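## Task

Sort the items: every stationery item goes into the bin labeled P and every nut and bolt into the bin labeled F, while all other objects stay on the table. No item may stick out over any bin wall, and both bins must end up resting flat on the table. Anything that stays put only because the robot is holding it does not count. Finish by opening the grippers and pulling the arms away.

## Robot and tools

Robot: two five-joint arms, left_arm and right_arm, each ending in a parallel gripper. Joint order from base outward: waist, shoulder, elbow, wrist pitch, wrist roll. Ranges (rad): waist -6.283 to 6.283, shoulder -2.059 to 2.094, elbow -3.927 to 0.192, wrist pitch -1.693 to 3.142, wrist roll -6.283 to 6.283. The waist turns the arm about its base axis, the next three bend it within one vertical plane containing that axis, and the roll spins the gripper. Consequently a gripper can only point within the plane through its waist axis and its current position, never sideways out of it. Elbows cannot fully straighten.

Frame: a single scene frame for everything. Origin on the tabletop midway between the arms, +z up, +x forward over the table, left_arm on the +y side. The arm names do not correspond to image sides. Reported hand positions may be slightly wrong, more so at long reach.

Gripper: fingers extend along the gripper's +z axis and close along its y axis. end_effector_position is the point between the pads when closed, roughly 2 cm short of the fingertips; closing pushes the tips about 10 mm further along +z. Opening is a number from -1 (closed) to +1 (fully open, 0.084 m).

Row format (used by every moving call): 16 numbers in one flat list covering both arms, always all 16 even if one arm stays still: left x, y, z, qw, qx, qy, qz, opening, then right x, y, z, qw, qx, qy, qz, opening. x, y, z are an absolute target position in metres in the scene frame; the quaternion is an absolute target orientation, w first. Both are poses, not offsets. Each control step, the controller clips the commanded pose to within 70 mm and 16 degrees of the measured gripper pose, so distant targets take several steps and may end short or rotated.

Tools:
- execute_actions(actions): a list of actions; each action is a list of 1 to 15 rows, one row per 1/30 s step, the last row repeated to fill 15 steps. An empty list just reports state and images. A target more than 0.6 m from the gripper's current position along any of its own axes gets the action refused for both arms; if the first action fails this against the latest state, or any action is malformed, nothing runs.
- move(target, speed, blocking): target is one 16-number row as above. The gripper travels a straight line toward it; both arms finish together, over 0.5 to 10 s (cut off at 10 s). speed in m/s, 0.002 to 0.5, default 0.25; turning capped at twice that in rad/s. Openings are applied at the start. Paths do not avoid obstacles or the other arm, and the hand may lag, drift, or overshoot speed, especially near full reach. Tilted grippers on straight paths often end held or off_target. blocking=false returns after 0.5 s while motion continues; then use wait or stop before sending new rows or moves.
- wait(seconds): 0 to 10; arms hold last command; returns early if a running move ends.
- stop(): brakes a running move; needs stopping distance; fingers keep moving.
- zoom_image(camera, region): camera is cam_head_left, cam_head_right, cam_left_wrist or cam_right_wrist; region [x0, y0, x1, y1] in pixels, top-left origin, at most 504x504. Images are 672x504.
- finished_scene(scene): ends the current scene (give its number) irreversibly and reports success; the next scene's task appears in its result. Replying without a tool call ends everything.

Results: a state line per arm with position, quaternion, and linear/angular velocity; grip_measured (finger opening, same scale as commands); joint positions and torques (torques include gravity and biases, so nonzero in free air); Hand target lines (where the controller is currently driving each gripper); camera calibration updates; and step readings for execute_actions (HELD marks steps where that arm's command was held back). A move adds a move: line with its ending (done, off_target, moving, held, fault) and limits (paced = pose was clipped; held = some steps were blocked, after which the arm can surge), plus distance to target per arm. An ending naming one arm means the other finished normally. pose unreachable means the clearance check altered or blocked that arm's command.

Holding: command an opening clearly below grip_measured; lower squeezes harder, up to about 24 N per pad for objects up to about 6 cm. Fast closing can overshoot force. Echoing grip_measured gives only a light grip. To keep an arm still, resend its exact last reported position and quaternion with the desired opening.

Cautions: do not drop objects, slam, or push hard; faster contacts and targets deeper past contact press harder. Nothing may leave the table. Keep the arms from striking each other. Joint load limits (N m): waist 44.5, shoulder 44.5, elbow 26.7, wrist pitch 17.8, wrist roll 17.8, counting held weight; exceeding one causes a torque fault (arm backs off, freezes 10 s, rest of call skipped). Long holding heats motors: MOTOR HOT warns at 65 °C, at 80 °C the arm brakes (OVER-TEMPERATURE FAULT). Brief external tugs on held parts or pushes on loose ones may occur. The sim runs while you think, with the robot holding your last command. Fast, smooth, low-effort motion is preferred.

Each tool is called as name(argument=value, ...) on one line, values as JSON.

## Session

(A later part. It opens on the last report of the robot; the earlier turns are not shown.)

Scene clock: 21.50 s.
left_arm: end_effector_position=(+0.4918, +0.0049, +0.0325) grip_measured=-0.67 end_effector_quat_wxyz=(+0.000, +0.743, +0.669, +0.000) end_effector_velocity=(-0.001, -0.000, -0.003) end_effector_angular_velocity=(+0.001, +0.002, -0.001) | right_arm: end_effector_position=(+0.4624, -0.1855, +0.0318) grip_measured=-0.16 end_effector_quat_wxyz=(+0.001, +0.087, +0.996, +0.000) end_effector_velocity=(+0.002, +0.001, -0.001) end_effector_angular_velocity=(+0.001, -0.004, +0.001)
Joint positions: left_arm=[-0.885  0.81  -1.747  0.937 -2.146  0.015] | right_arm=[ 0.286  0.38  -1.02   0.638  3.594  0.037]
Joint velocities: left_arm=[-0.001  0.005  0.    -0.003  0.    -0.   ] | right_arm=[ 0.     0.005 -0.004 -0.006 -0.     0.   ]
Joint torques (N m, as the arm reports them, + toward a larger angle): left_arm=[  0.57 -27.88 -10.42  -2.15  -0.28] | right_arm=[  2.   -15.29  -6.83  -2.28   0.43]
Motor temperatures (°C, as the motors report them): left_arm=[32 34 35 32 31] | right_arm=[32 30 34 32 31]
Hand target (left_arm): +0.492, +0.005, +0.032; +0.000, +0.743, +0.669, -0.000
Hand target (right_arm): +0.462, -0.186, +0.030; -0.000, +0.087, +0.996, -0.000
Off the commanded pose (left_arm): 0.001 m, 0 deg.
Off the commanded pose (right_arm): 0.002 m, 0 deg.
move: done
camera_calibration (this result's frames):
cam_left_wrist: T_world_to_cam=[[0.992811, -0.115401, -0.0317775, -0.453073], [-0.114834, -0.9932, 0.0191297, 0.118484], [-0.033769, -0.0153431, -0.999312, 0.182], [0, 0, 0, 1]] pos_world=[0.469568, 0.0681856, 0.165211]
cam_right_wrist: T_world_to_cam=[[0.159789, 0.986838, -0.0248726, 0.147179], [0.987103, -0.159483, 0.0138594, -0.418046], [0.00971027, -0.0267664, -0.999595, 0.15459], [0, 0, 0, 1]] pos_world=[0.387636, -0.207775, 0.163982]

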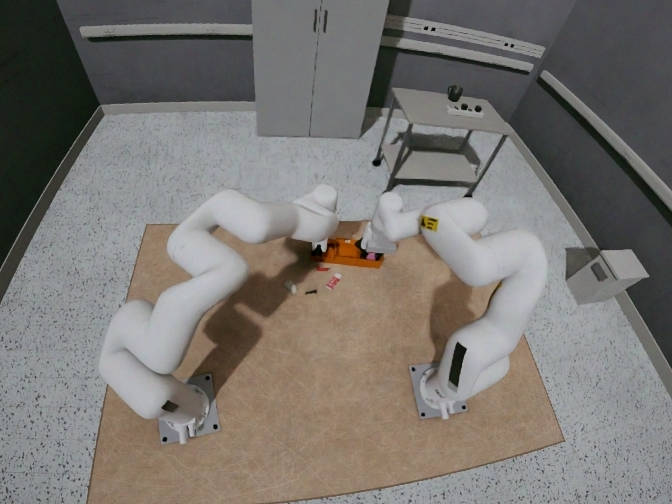

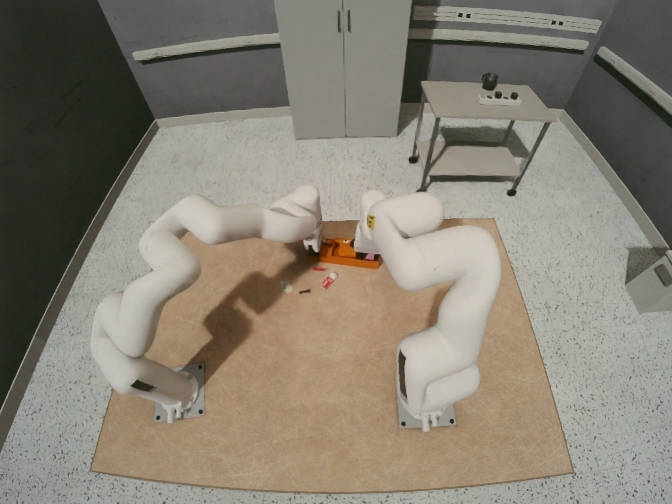

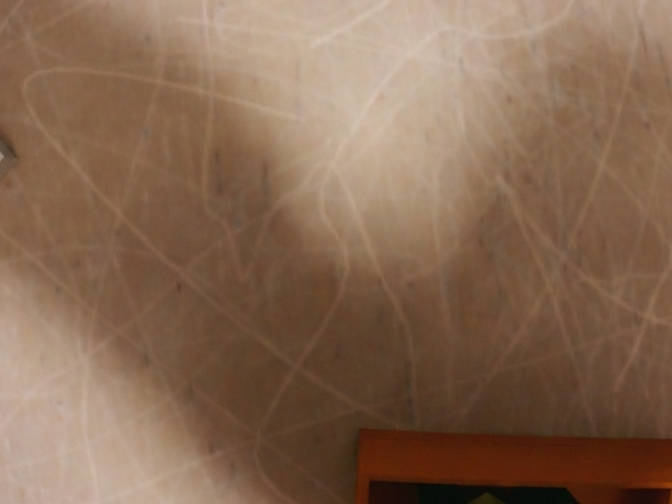

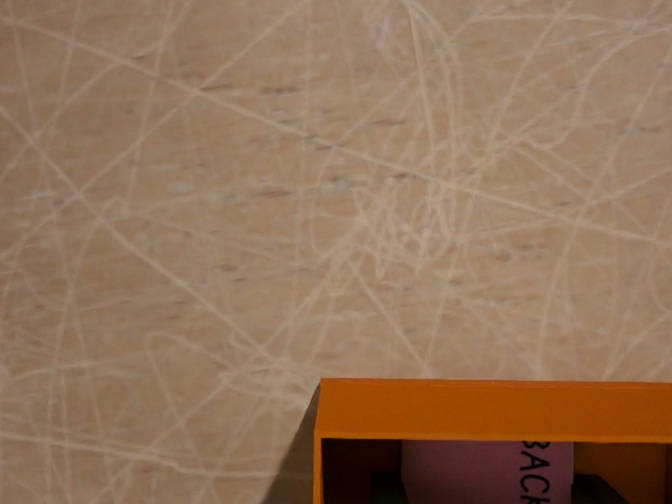

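move(target=[0.4917,0.005,0.032,0,0.7431,0.6691,0,-0.5,0.4616,-0.1858,0.033,0,0.0872,0.9962,0,0.1], speed=0.1)

move(target=[0.4917,0.005,0.10,0,0.7431,0.6691,0,-0.5,0.4616,-0.1858,0.11,0,0.0872,0.9962,0,0.1], speed=0.2)

Scene clock: 22.40 s.
left_arm: end_effector_position=(+0.4917, +0.0049, +0.0321) grip_measured=-0.52 end_effector_quat_wxyz=(+0.000, +0.743, +0.669, +0.000) end_effector_velocity=(+0.000, -0.000, +0.000) end_effector_angular_velocity=(-0.000, -0.001, +0.000) | right_arm: end_effector_position=(+0.4616, -0.1858, +0.0328) grip_measured=+0.09 end_effector_quat_wxyz=(+0.000, +0.087, +0.996, +0.000) end_effector_velocity=(-0.001, -0.001, +0.001) end_effector_angular_velocity=(-0.001, +0.002, -0.001)
Joint positions: left_arm=[-0.885  0.811 -1.747  0.936 -2.146  0.021] | right_arm=[ 0.286  0.376 -1.019  0.643  3.594  0.048]
Joint velocities: left_arm=[-0.    -0.001  0.    -0.001 -0.     0.   ] | right_arm=[-0.001 -0.003  0.001  0.004 -0.     0.   ]
Joint torques (N m, as the arm reports them, + toward a larger angle): left_arm=[  0.74 -27.76 -10.54  -2.04  -0.14] | right_arm=[  1.4  -20.34  -7.95  -1.04   0.38]
Motor temperatures (°C, as the motors report them): left_arm=[32 34 35 32 31] | right_arm=[32 30 34 32 31]
Hand target (left_arm): +0.492, +0.005, +0.032; +0.000, +0.743, +0.669, -0.000
Hand target (right_arm): +0.462, -0.186, +0.033; +0.000, +0.087, +0.996, -0.000
Off the commanded pose (left_arm): 0.000 m, 0 deg.
Off the commanded pose (right_arm): 0.000 m, 0 deg.
move: done
camera_calibration (this result's frames):
cam_left_wrist: T_world_to_cam=[[0.992794, -0.115477, -0.0320148, -0.452933], [-0.114912, -0.993194, 0.0189793, 0.118578], [-0.0339886, -0.0151636, -0.999307, 0.181691], [0, 0, 0, 1]] pos_world=[0.469471, 0.0682228, 0.164814]
cam_right_wrist: T_world_to_cam=[[0.159675, 0.986826, -0.0260527, 0.147649], [0.987145, -0.159427, 0.0113386, -0.417182], [0.00703569, -0.0275283, -0.999596, 0.156661], [0, 0, 0, 1]] pos_world=[0.387141, -0.207901, 0.165174]

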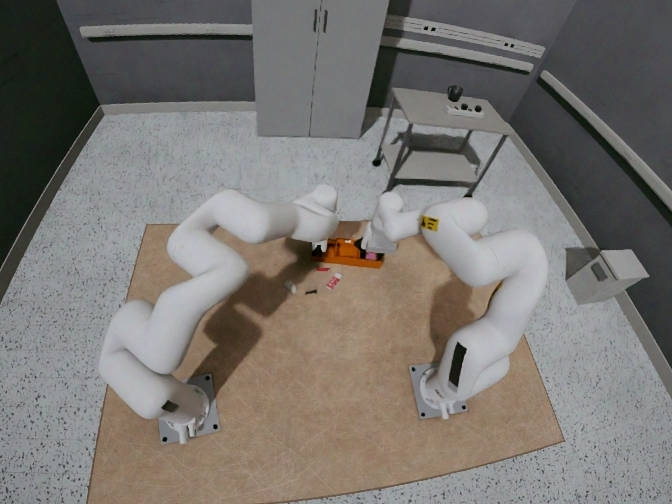

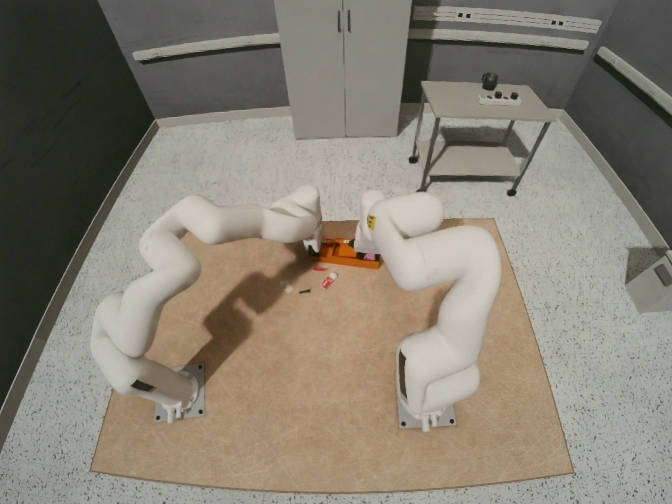

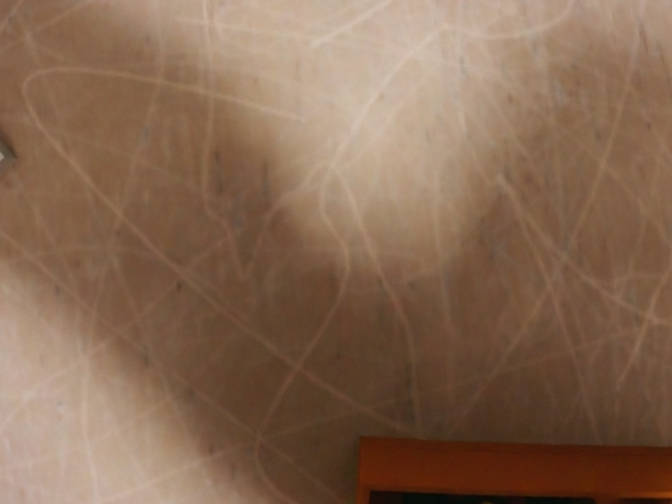

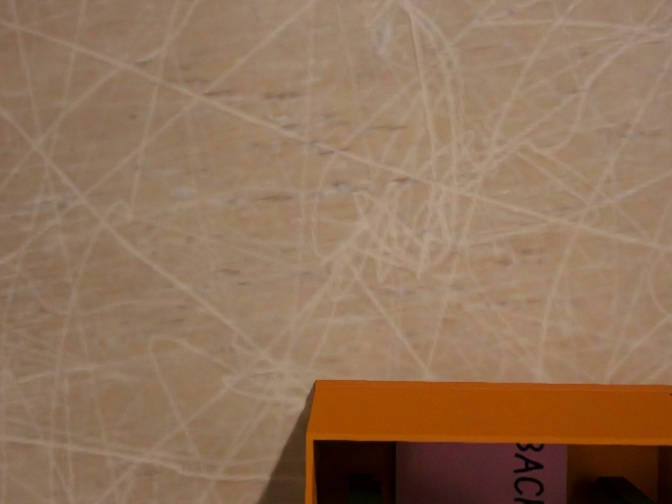

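Scene clock: 23.47 s.
left_arm: end_effector_position=(+0.4916, +0.0051, +0.0995) grip_measured=-0.52 end_effector_quat_wxyz=(-0.000, +0.743, +0.669, -0.000) end_effector_velocity=(+0.000, -0.001, +0.004) end_effector_angular_velocity=(-0.002, -0.002, -0.001) | right_arm: end_effector_position=(+0.4615, -0.1858, +0.1096) grip_measured=+0.09 end_effector_quat_wxyz=(-0.000, +0.087, +0.996, -0.000) end_effector_velocity=(+0.000, +0.000, +0.003) end_effector_angular_velocity=(+0.000, -0.001, +0.000)
Joint positions: left_arm=[-0.885  0.715 -1.787  1.072 -2.146  0.021] | right_arm=[ 0.286  0.223 -1.062  0.839  3.594  0.048]
Joint velocities: left_arm=[-0.    -0.004 -0.003  0.004  0.    -0.   ] | right_arm=[-0.    -0.005 -0.003  0.007 -0.    -0.   ]
Joint torques (N m, as the arm reports them, + toward a larger angle): left_arm=[  0.3  -27.02 -10.98  -2.17  -0.26] | right_arm=[  2.24 -19.34  -9.06  -1.17   0.3 ]
Motor temperatures (°C, as the motors report them): left_arm=[32 34 35 32 31] | right_arm=[32 30 34 32 31]
Hand target (left_arm): +0.492, +0.005, +0.100; +0.000, +0.743, +0.669, -0.000
Hand target (right_arm): +0.462, -0.186, +0.110; +0.000, +0.087, +0.996, -0.000
Off the commanded pose (left_arm): 0.000 m, 0 deg.
Off the commanded pose (right_arm): 0.000 m, 0 deg.
move: done
camera_calibration (this result's frames):
cam_left_wrist: T_world_to_cam=[[0.992792, -0.115376, -0.0324574, -0.450569], [-0.114813, -0.993211, 0.0186987, 0.117446], [-0.0343944, -0.0148374, -0.999298, 0.249334], [0, 0, 0, 1]] pos_world=[0.469381, 0.0683632, 0.232339]
cam_right_wrist: T_world_to_cam=[[0.159758, 0.986807, -0.0262528, 0.149727], [0.987134, -0.159521, 0.0109111, -0.417929], [0.00657927, -0.0276582, -0.999596, 0.23365], [0, 0, 0, 1]] pos_world=[0.387094, -0.207957, 0.242047]

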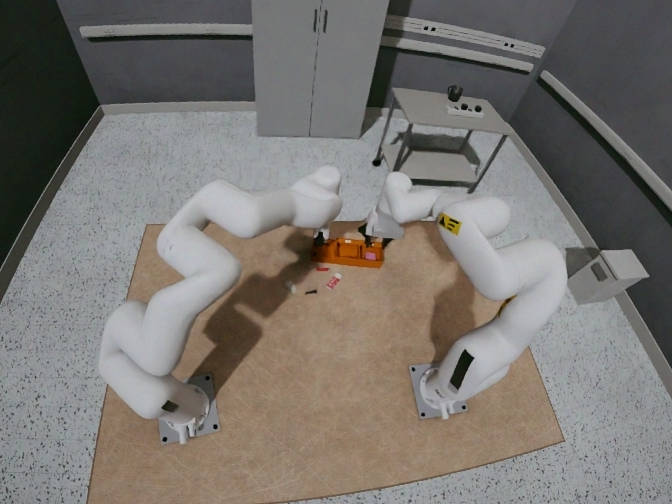

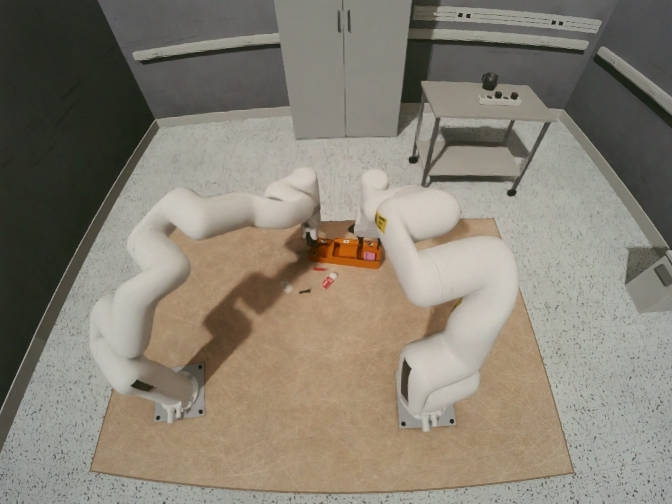

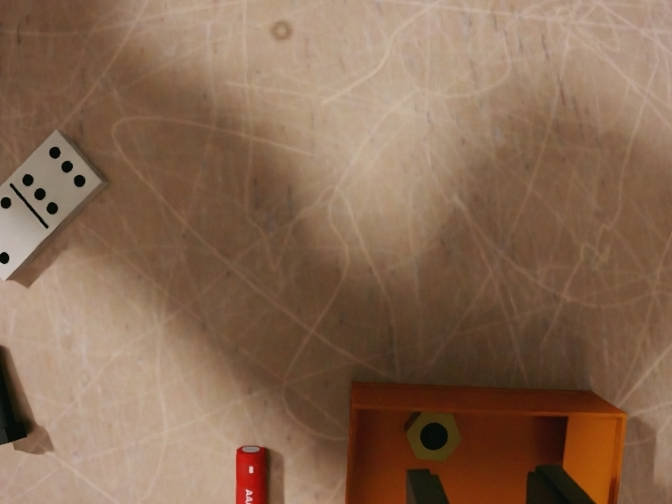

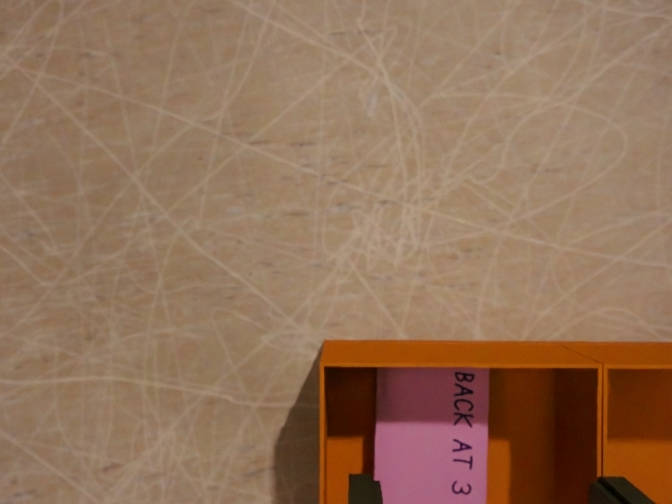

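move(target=[0.33,0.15,0.13,0,0.6494,0.7604,0,-0.5,0.378,-0.0445,0.11,0,0.3338,0.9426,0,-0.1], speed=0.3)

Scene clock: 25.93 s.
left_arm: end_effector_position=(+0.3300, +0.1497, +0.1294) grip_measured=-0.52 end_effector_quat_wxyz=(-0.001, +0.649, +0.760, -0.000) end_effector_velocity=(-0.001, +0.002, +0.002) end_effector_angular_velocity=(-0.005, -0.007, +0.003) | right_arm: end_effector_position=(+0.3781, -0.0445, +0.1100) grip_measured=-0.11 end_effector_quat_wxyz=(-0.000, +0.334, +0.943, -0.000) end_effector_velocity=(-0.000, +0.002, +0.001) end_effector_angular_velocity=(+0.001, -0.001, -0.001)
Joint positions: left_arm=[-0.86  -0.039 -0.797  0.836 -2.382  0.021] | right_arm=[ 0.621  0.178 -1.001  0.823  4.435  0.039]
Joint velocities: left_arm=[ 0.002 -0.015  0.014 -0.007 -0.001  0.   ] | right_arm=[ 0.003 -0.    -0.002  0.     0.005  0.   ]
Joint torques (N m, as the arm reports them, + toward a larger angle): left_arm=[  0.42 -14.44 -10.04  -2.02  -0.29] | right_arm=[  1.73 -18.8   -9.14  -1.43   0.21]
Motor temperatures (°C, as the motors report them): left_arm=[32 34 35 32 31] | right_arm=[32 30 34 32 31]
Hand target (left_arm): +0.330, +0.150, +0.130; -0.000, +0.649, +0.760, -0.000
Hand target (right_arm): +0.378, -0.044, +0.110; -0.000, +0.334, +0.943, -0.000
Off the commanded pose (left_arm): 0.001 m, 0 deg.
Off the commanded pose (right_arm): 0.000 m, 0 deg.
move: done; limits=paced
camera_calibration (this result's frames):
cam_left_wrist: T_world_to_cam=[[0.988824, 0.145402, -0.0329377, -0.310156], [0.146046, -0.989113, 0.0180651, 0.155377], [-0.0299524, -0.0226736, -0.999294, 0.275459], [0, 0, 0, 1]] pos_world=[0.292248, 0.205028, 0.262242]
cam_right_wrist: T_world_to_cam=[[0.617926, 0.785802, -0.026144, -0.158564], [0.786203, -0.617865, 0.0112979, -0.257516], [-0.00727559, -0.0275358, -0.999594, 0.243758], [0, 0, 0, 1]] pos_world=[0.302214, -0.0277987, 0.242423]

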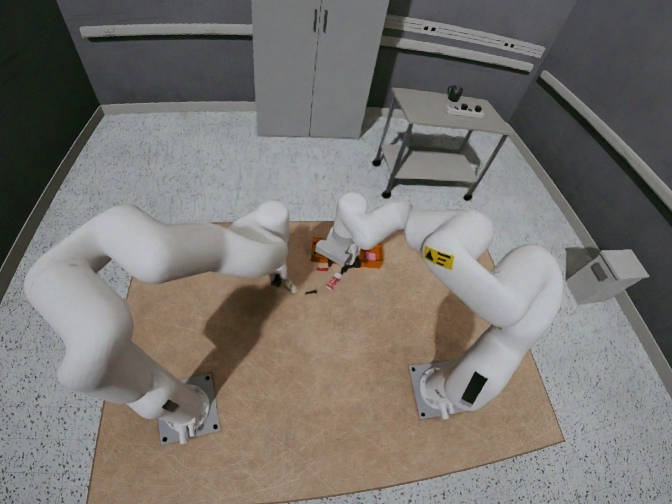

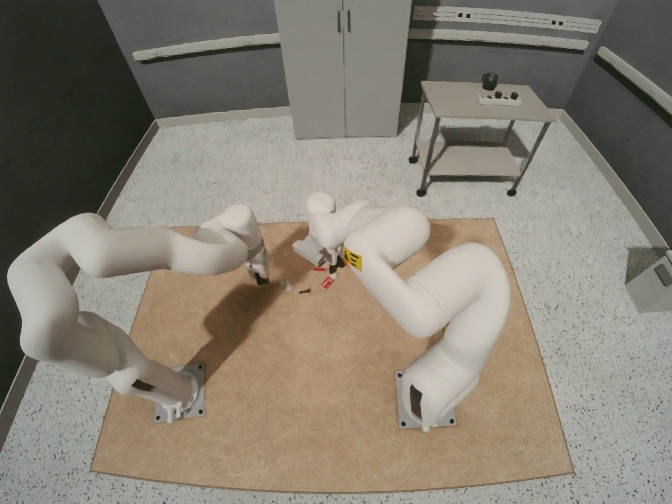

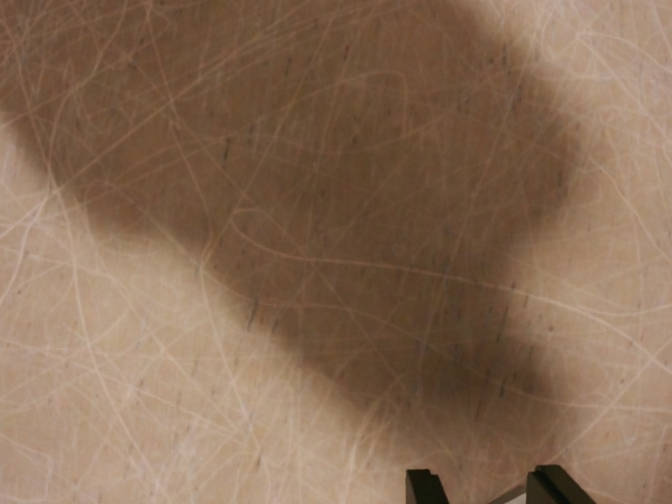

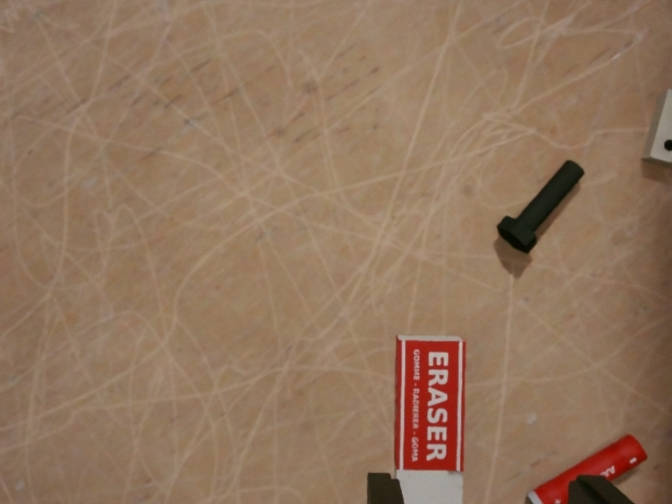

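move(target=[0.33,0.15,0.13,0,0.6494,0.7604,0,-0.5,0.3765,-0.0465,0.025,0,0.3338,0.9426,0,-0.15], speed=0.13)

move(target=[0.33,0.15,0.13,0,0.6494,0.7604,0,-0.5,0.3765,-0.0465,0.025,0,0.3338,0.9426,0,-0.9], speed=0.13)

move(target=[0.33,0.15,0.13,0,0.6494,0.7604,0,-0.5,0.3765,-0.0465,0.11,0,0.3338,0.9426,0,-0.9], speed=0.2)

Scene clock: 27.40 s.
left_arm: end_effector_position=(+0.3300, +0.1500, +0.1300) grip_measured=-0.52 end_effector_quat_wxyz=(-0.000, +0.649, +0.760, -0.000) end_effector_velocity=(+0.000, -0.000, +0.001) end_effector_angular_velocity=(-0.001, -0.002, +0.000) | right_arm: end_effector_position=(+0.3765, -0.0465, +0.0253) grip_measured=-0.16 end_effector_quat_wxyz=(+0.000, +0.334, +0.943, +0.000) end_effector_velocity=(+0.000, -0.000, -0.003) end_effector_angular_velocity=(-0.001, +0.001, -0.000)
Joint positions: left_arm=[-0.859 -0.041 -0.796  0.837 -2.382  0.021] | right_arm=[ 0.62   0.349 -0.947  0.598  4.433  0.037]
Joint velocities: left_arm=[ 0.    -0.002 -0.    -0.    -0.    -0.   ] | right_arm=[-0.     0.008 -0.001 -0.006 -0.     0.   ]
Joint torques (N m, as the arm reports them, + toward a larger angle): left_arm=[  0.24 -14.42 -10.16  -1.93  -0.24] | right_arm=[  2.15 -19.91  -7.63  -1.35   0.23]
Motor temperatures (°C, as the motors report them): left_arm=[32 34 35 32 31] | right_arm=[32 30 34 32 31]
Hand target (left_arm): +0.330, +0.150, +0.130; +0.000, +0.649, +0.760, -0.000
Hand target (right_arm): +0.376, -0.047, +0.025; +0.000, +0.334, +0.943, -0.000
Off the commanded pose (left_arm): 0.000 m, 0 deg.
Off the commanded pose (right_arm): 0.000 m, 0 deg.
move: done
camera_calibration (this result's frames):
cam_left_wrist: T_world_to_cam=[[0.98883, 0.145546, -0.0321136, -0.310343], [0.146197, -0.989075, 0.0189156, 0.155443], [-0.0290096, -0.0233992, -0.999305, 0.275863], [0, 0, 0, 1]] pos_world=[0.292154, 0.205369, 0.262765]
cam_right_wrist: T_world_to_cam=[[0.618094, 0.785685, -0.0256618, -0.158391], [0.786074, -0.618026, 0.0114436, -0.256529], [-0.00686858, -0.0272453, -0.999605, 0.158891], [0, 0, 0, 1]] pos_world=[0.300643, -0.0297675, 0.157699]

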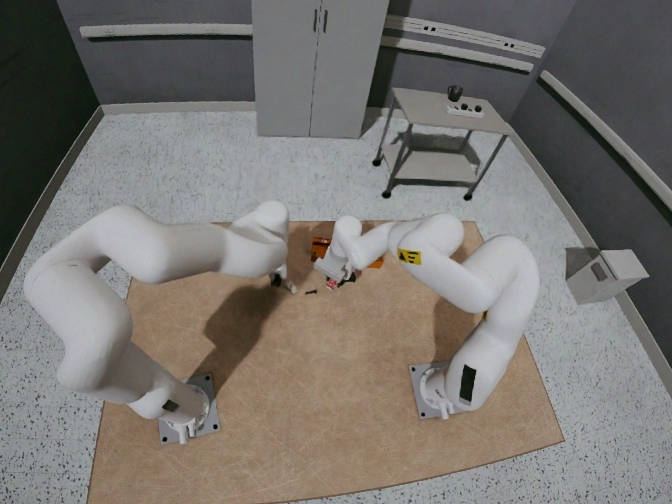

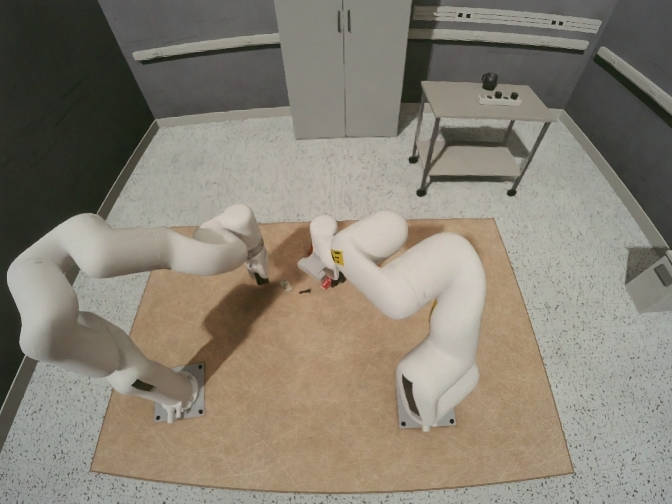

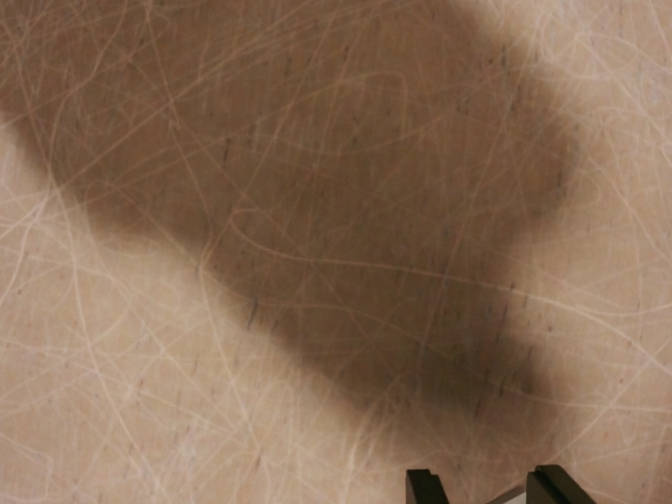

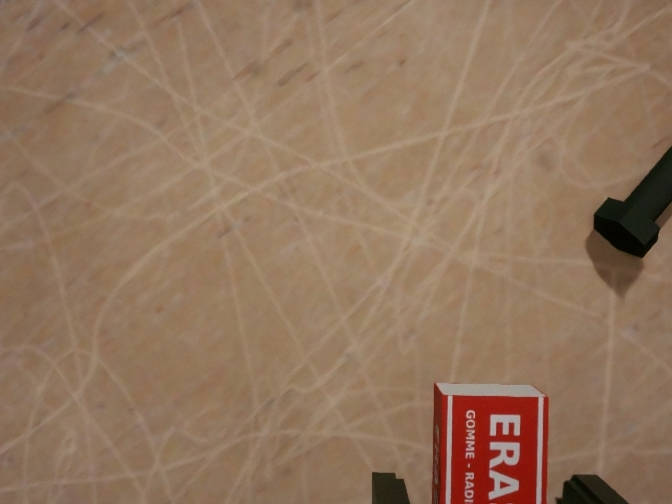

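Scene clock: 28.10 s.
left_arm: end_effector_position=(+0.3300, +0.1500, +0.1300) grip_measured=-0.52 end_effector_quat_wxyz=(+0.000, +0.649, +0.760, -0.000) end_effector_velocity=(+0.000, +0.000, -0.000) end_effector_angular_velocity=(+0.000, +0.000, -0.000) | right_arm: end_effector_position=(+0.3766, -0.0464, +0.0252) grip_measured=-0.49 end_effector_quat_wxyz=(+0.000, +0.334, +0.943, +0.000) end_effector_velocity=(-0.001, -0.001, -0.000) end_effector_angular_velocity=(-0.001, +0.001, -0.001)
Joint positions: left_arm=[-0.859 -0.041 -0.796  0.837 -2.382  0.021] | right_arm=[ 0.62   0.349 -0.947  0.598  4.433  0.022]
Joint velocities: left_arm=[0.    0.    0.    0.    0.001 0.   ] | right_arm=[-0.    -0.     0.002  0.     0.     0.   ]
Joint torques (N m, as the arm reports them, + toward a larger angle): left_arm=[  0.43 -14.86 -10.24  -2.1   -0.32] | right_arm=[  2.   -19.02  -7.69  -1.31   0.34]
Motor temperatures (°C, as the motors report them): left_arm=[32 34 35 32 31] | right_arm=[32 30 34 32 31]
Hand target (left_arm): +0.330, +0.150, +0.130; +0.000, +0.649, +0.760, -0.000
Hand target (right_arm): +0.376, -0.047, +0.025; +0.000, +0.334, +0.943, -0.000
Off the commanded pose (left_arm): 0.000 m, 0 deg.
Off the commanded pose (right_arm): 0.000 m, 0 deg.
move: done
camera_calibration (this result's frames):
cam_left_wrist: T_world_to_cam=[[0.98883, 0.145547, -0.0321115, -0.310345], [0.146198, -0.989075, 0.0189177, 0.155442], [-0.0290073, -0.023401, -0.999305, 0.275864], [0, 0, 0, 1]] pos_world=[0.292156, 0.205369, 0.262766]
cam_right_wrist: T_world_to_cam=[[0.618095, 0.785683, -0.02572, -0.158456], [0.786073, -0.618028, 0.011426, -0.256549], [-0.00691848, -0.0272802, -0.999604, 0.158742], [0, 0, 0, 1]] pos_world=[0.300705, -0.0297276, 0.157535]

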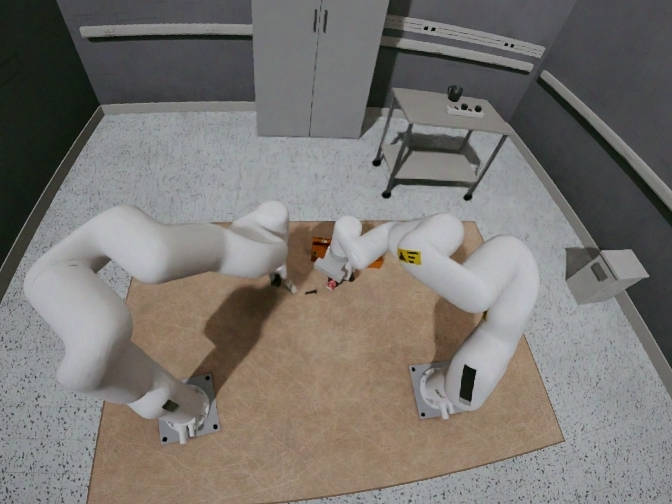

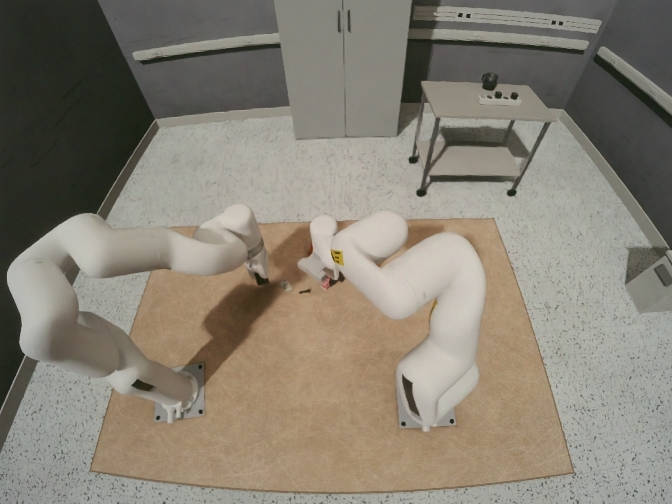

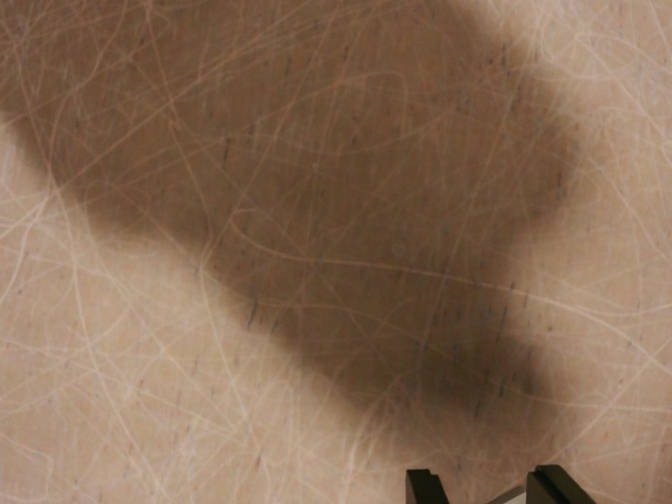

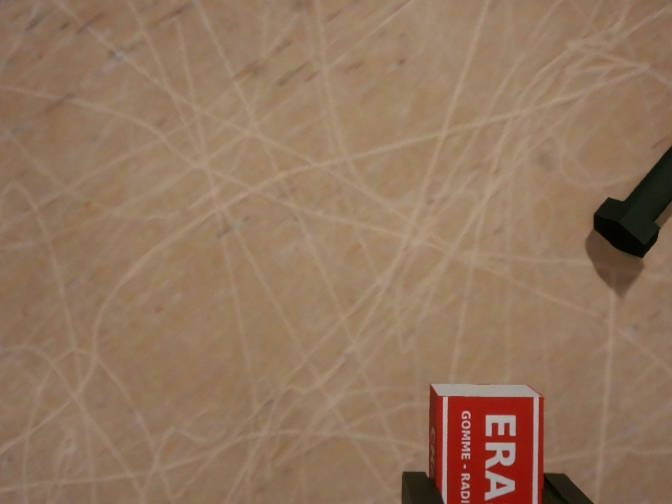

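Scene clock: 29.23 s.
left_arm: end_effector_position=(+0.3300, +0.1500, +0.1300) grip_measured=-0.52 end_effector_quat_wxyz=(+0.000, +0.649, +0.760, -0.000) end_effector_velocity=(+0.000, +0.000, +0.001) end_effector_angular_velocity=(-0.001, -0.001, +0.001) | right_arm: end_effector_position=(+0.3764, -0.0466, +0.1097) grip_measured=-0.49 end_effector_quat_wxyz=(-0.000, +0.334, +0.943, -0.000) end_effector_velocity=(+0.000, +0.000, +0.002) end_effector_angular_velocity=(+0.000, -0.000, -0.000)
Joint positions: left_arm=[-0.859 -0.041 -0.796  0.837 -2.382  0.021] | right_arm=[ 0.62   0.171 -0.991  0.82   4.433  0.022]
Joint velocities: left_arm=[ 0.001 -0.001  0.    -0.    -0.    -0.   ] | right_arm=[-0.    -0.004 -0.003  0.006  0.    -0.   ]
Joint torques (N m, as the arm reports them, + toward a larger angle): left_arm=[  0.26 -14.59 -10.07  -2.14  -0.28] | right_arm=[  1.89 -19.02  -9.15  -1.21   0.4 ]
Motor temperatures (°C, as the motors report them): left_arm=[32 34 35 32 31] | right_arm=[32 30 34 32 31]
Hand target (left_arm): +0.330, +0.150, +0.130; +0.000, +0.649, +0.760, -0.000
Hand target (right_arm): +0.377, -0.046, +0.110; +0.000, +0.334, +0.943, -0.000
Off the commanded pose (left_arm): 0.000 m, 0 deg.
Off the commanded pose (right_arm): 0.000 m, 0 deg.
move: done
camera_calibration (this result's frames):
cam_left_wrist: T_world_to_cam=[[0.98883, 0.145547, -0.0321115, -0.310345], [0.146197, -0.989075, 0.0189177, 0.155442], [-0.0290073, -0.023401, -0.999305, 0.275864], [0, 0, 0, 1]] pos_world=[0.292156, 0.205369, 0.262767]
cam_right_wrist: T_world_to_cam=[[0.618082, 0.785668, -0.0264572, -0.155981], [0.786077, -0.618027, 0.0112031, -0.25743], [-0.00754939, -0.0277219, -0.999587, 0.243475], [0, 0, 0, 1]] pos_world=[0.300607, -0.0297999, 0.242132]

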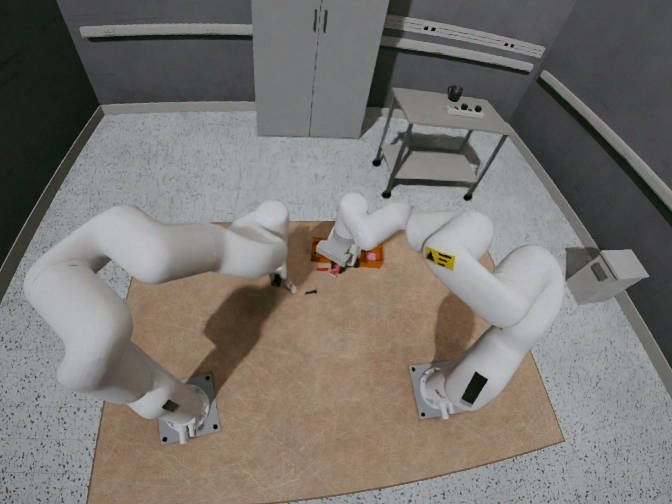

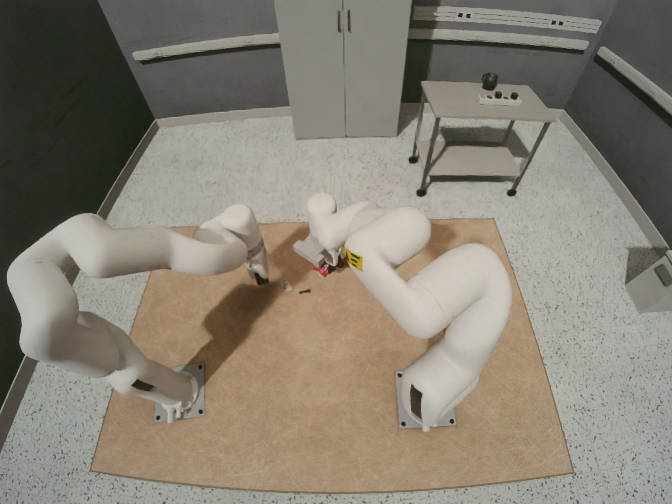

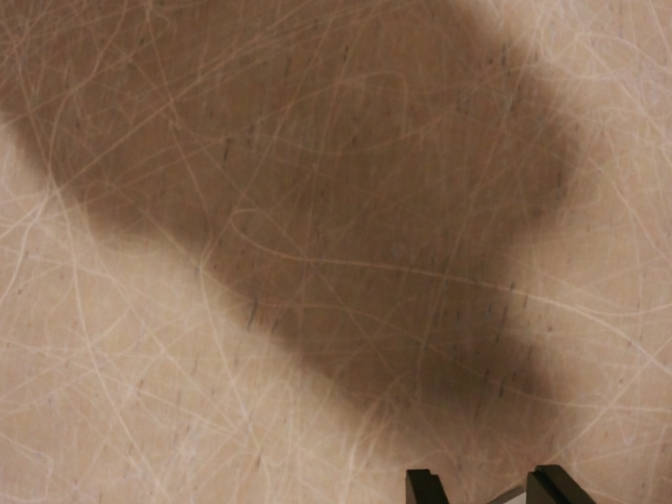

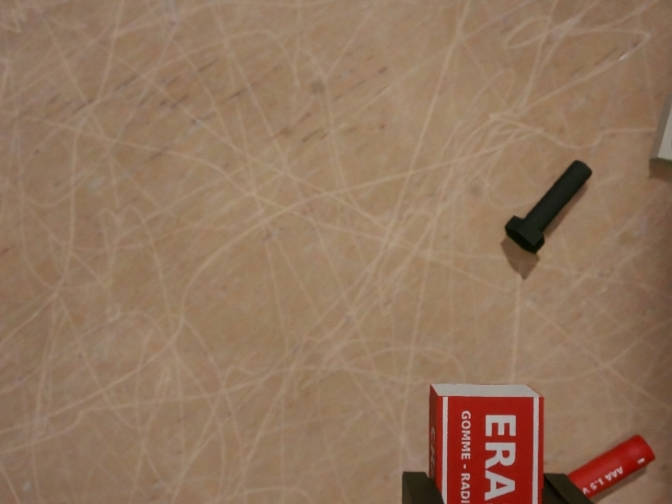

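move(target=[0.3362,0.0336,0.08,0,0.6494,0.7604,0,-0.5,0.4618,-0.185,0.125,0,0.766,0.6428,0,-0.9], speed=0.3)

Scene clock: 31.87 s.
left_arm: end_effector_position=(+0.3363, +0.0337, +0.0803) grip_measured=-0.52 end_effector_quat_wxyz=(+0.000, +0.649, +0.760, -0.000) end_effector_velocity=(+0.000, -0.002, +0.000) end_effector_angular_velocity=(-0.001, -0.001, -0.000) | right_arm: end_effector_position=(+0.4616, -0.1849, +0.1250) grip_measured=-0.49 end_effector_quat_wxyz=(+0.000, +0.765, +0.643, -0.000) end_effector_velocity=(+0.001, -0.002, +0.000) end_effector_angular_velocity=(-0.000, +0.001, -0.016)
Joint positions: left_arm=[-1.034  0.305 -1.08   0.775 -2.557  0.021] | right_arm=[ 0.288  0.199 -1.078  0.879  5.164  0.022]
Joint velocities: left_arm=[-0.002  0.004 -0.006  0.    -0.002 -0.   ] | right_arm=[-0.005  0.003 -0.005  0.003  0.011 -0.   ]
Joint torques (N m, as the arm reports them, + toward a larger angle): left_arm=[  0.66 -19.91  -9.75  -2.06  -0.3 ] | right_arm=[  2.62 -19.75  -9.73  -1.24   0.1 ]
Motor temperatures (°C, as the motors report them): left_arm=[32 34 35 32 31] | right_arm=[32 30 34 32 31]
Hand target (left_arm): +0.336, +0.034, +0.080; +0.000, +0.649, +0.760, -0.000
Hand target (right_arm): +0.462, -0.185, +0.125; -0.000, +0.766, +0.643, -0.000
Off the commanded pose (left_arm): 0.000 m, 0 deg.
Off the commanded pose (right_arm): 0.000 m, 0 deg.
move: done
camera_calibration (this result's frames):
cam_left_wrist: T_world_to_cam=[[0.988824, 0.145615, -0.0319866, -0.301293], [0.146268, -0.989061, 0.0191026, 0.0404131], [-0.0288551, -0.0235677, -0.999306, 0.223596], [0, 0, 0, 1]] pos_world=[0.298466, 0.0891135, 0.213031]
cam_right_wrist: T_world_to_cam=[[0.987119, -0.15785, -0.0260599, -0.44439], [-0.157602, -0.987438, 0.0113277, -0.0427444], [-0.0275206, -0.0070747, -0.999596, 0.268552], [0, 0, 0, 1]] pos_world=[0.43932, -0.110455, 0.257347]

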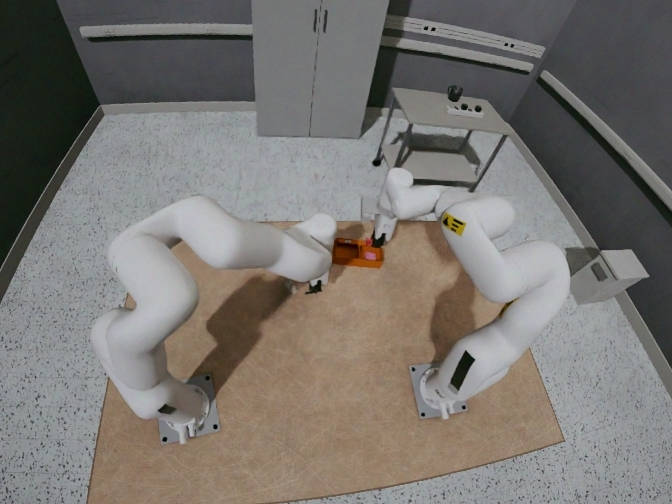

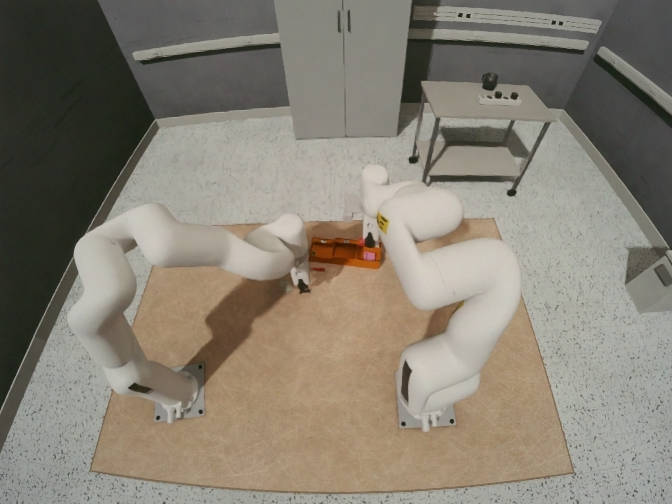

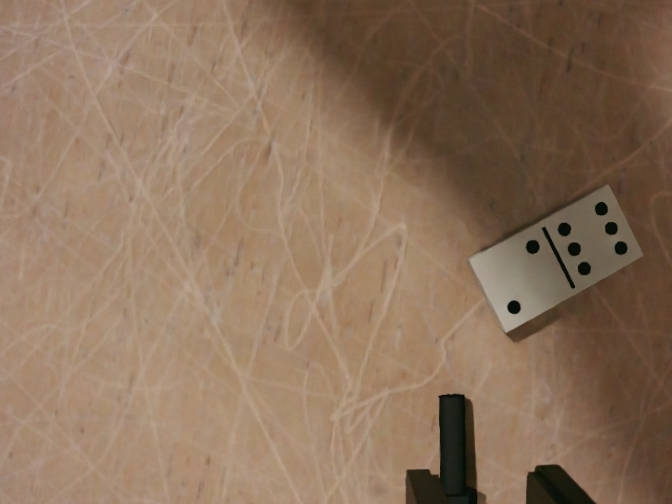

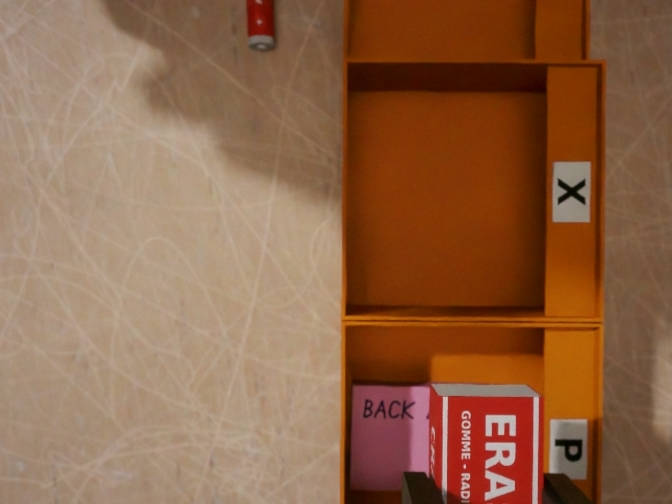

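move(target=[0.3362,0.0336,0.0245,0,0.6494,0.7604,0,-0.5,0.4611,-0.189,0.06,0,0.766,0.6428,0,-0.9], speed=0.1)

Scene clock: 33.33 s.
left_arm: end_effector_position=(+0.3363, +0.0335, +0.0249) grip_measured=-0.52 end_effector_quat_wxyz=(+0.000, +0.649, +0.760, -0.000) end_effector_velocity=(+0.000, +0.000, -0.002) end_effector_angular_velocity=(+0.000, +0.000, +0.002) | right_arm: end_effector_position=(+0.4612, -0.1890, +0.0604) grip_measured=-0.49 end_effector_quat_wxyz=(+0.000, +0.766, +0.643, +0.000) end_effector_velocity=(-0.000, -0.000, -0.003) end_effector_angular_velocity=(-0.000, +0.001, -0.000)
Joint positions: left_arm=[-1.035  0.421 -1.06   0.639 -2.558  0.021] | right_arm=[ 0.28   0.313 -1.022  0.709  5.158  0.022]
Joint velocities: left_arm=[ 0.001  0.006 -0.001 -0.005 -0.001 -0.   ] | right_arm=[-0.001  0.006  0.001 -0.006 -0.001  0.   ]
Joint torques (N m, as the arm reports them, + toward a larger angle): left_arm=[  0.28 -20.73  -9.05  -2.1   -0.23] | right_arm=[  1.66 -19.83  -8.86  -1.34   0.12]
Motor temperatures (°C, as the motors report them): left_arm=[32 34 35 32 31] | right_arm=[32 30 34 32 31]
Hand target (left_arm): +0.336, +0.034, +0.025; -0.000, +0.649, +0.760, -0.000
Hand target (right_arm): +0.461, -0.189, +0.060; +0.000, +0.766, +0.643, -0.000
Off the commanded pose (left_arm): 0.000 m, 0 deg.
Off the commanded pose (right_arm): 0.000 m, 0 deg.
move: done
camera_calibration (this result's frames):
cam_left_wrist: T_world_to_cam=[[0.988837, 0.145541, -0.0319117, -0.302999], [0.146195, -0.989069, 0.0192133, 0.0412695], [-0.0287666, -0.0236642, -0.999306, 0.168229], [0, 0, 0, 1]] pos_world=[0.298422, 0.0888982, 0.15765]
cam_right_wrist: T_world_to_cam=[[0.98685, -0.159585, -0.0257043, -0.446514], [-0.159344, -0.98716, 0.0111638, -0.0452586], [-0.0271559, -0.00692119, -0.999607, 0.203812], [0, 0, 0, 1]] pos_world=[0.438965, -0.114524, 0.19276]

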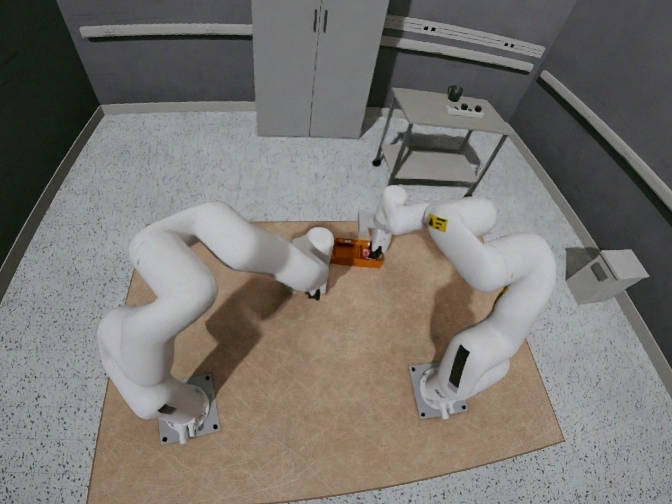

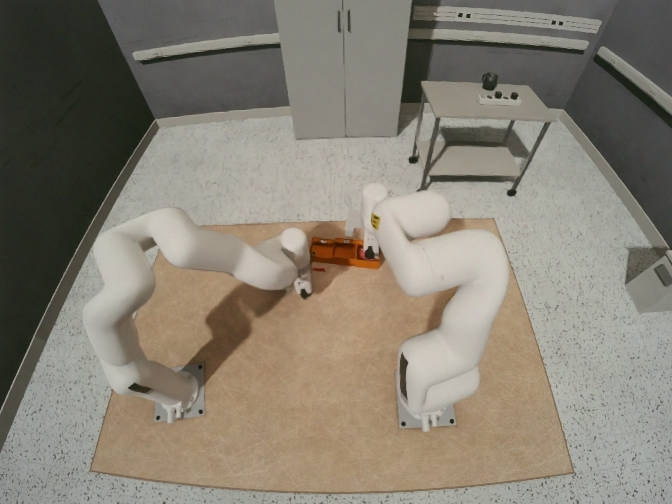

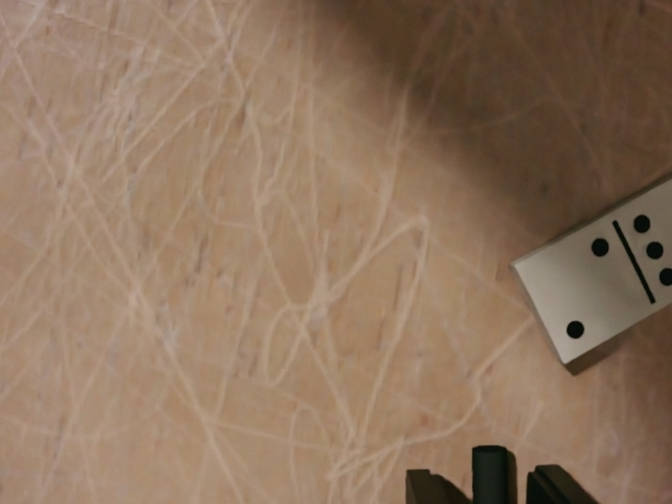

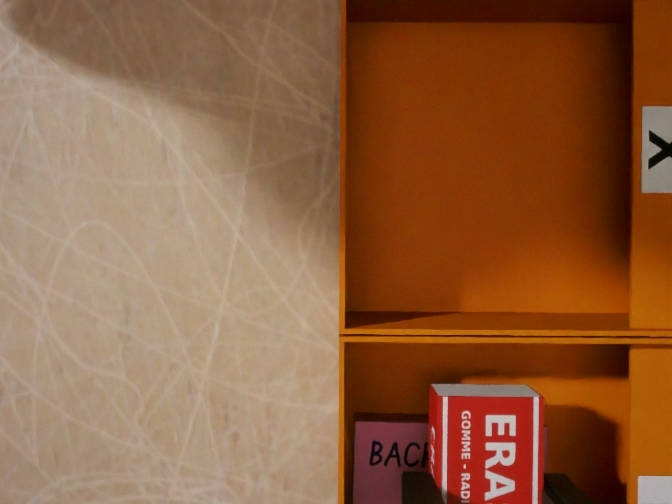

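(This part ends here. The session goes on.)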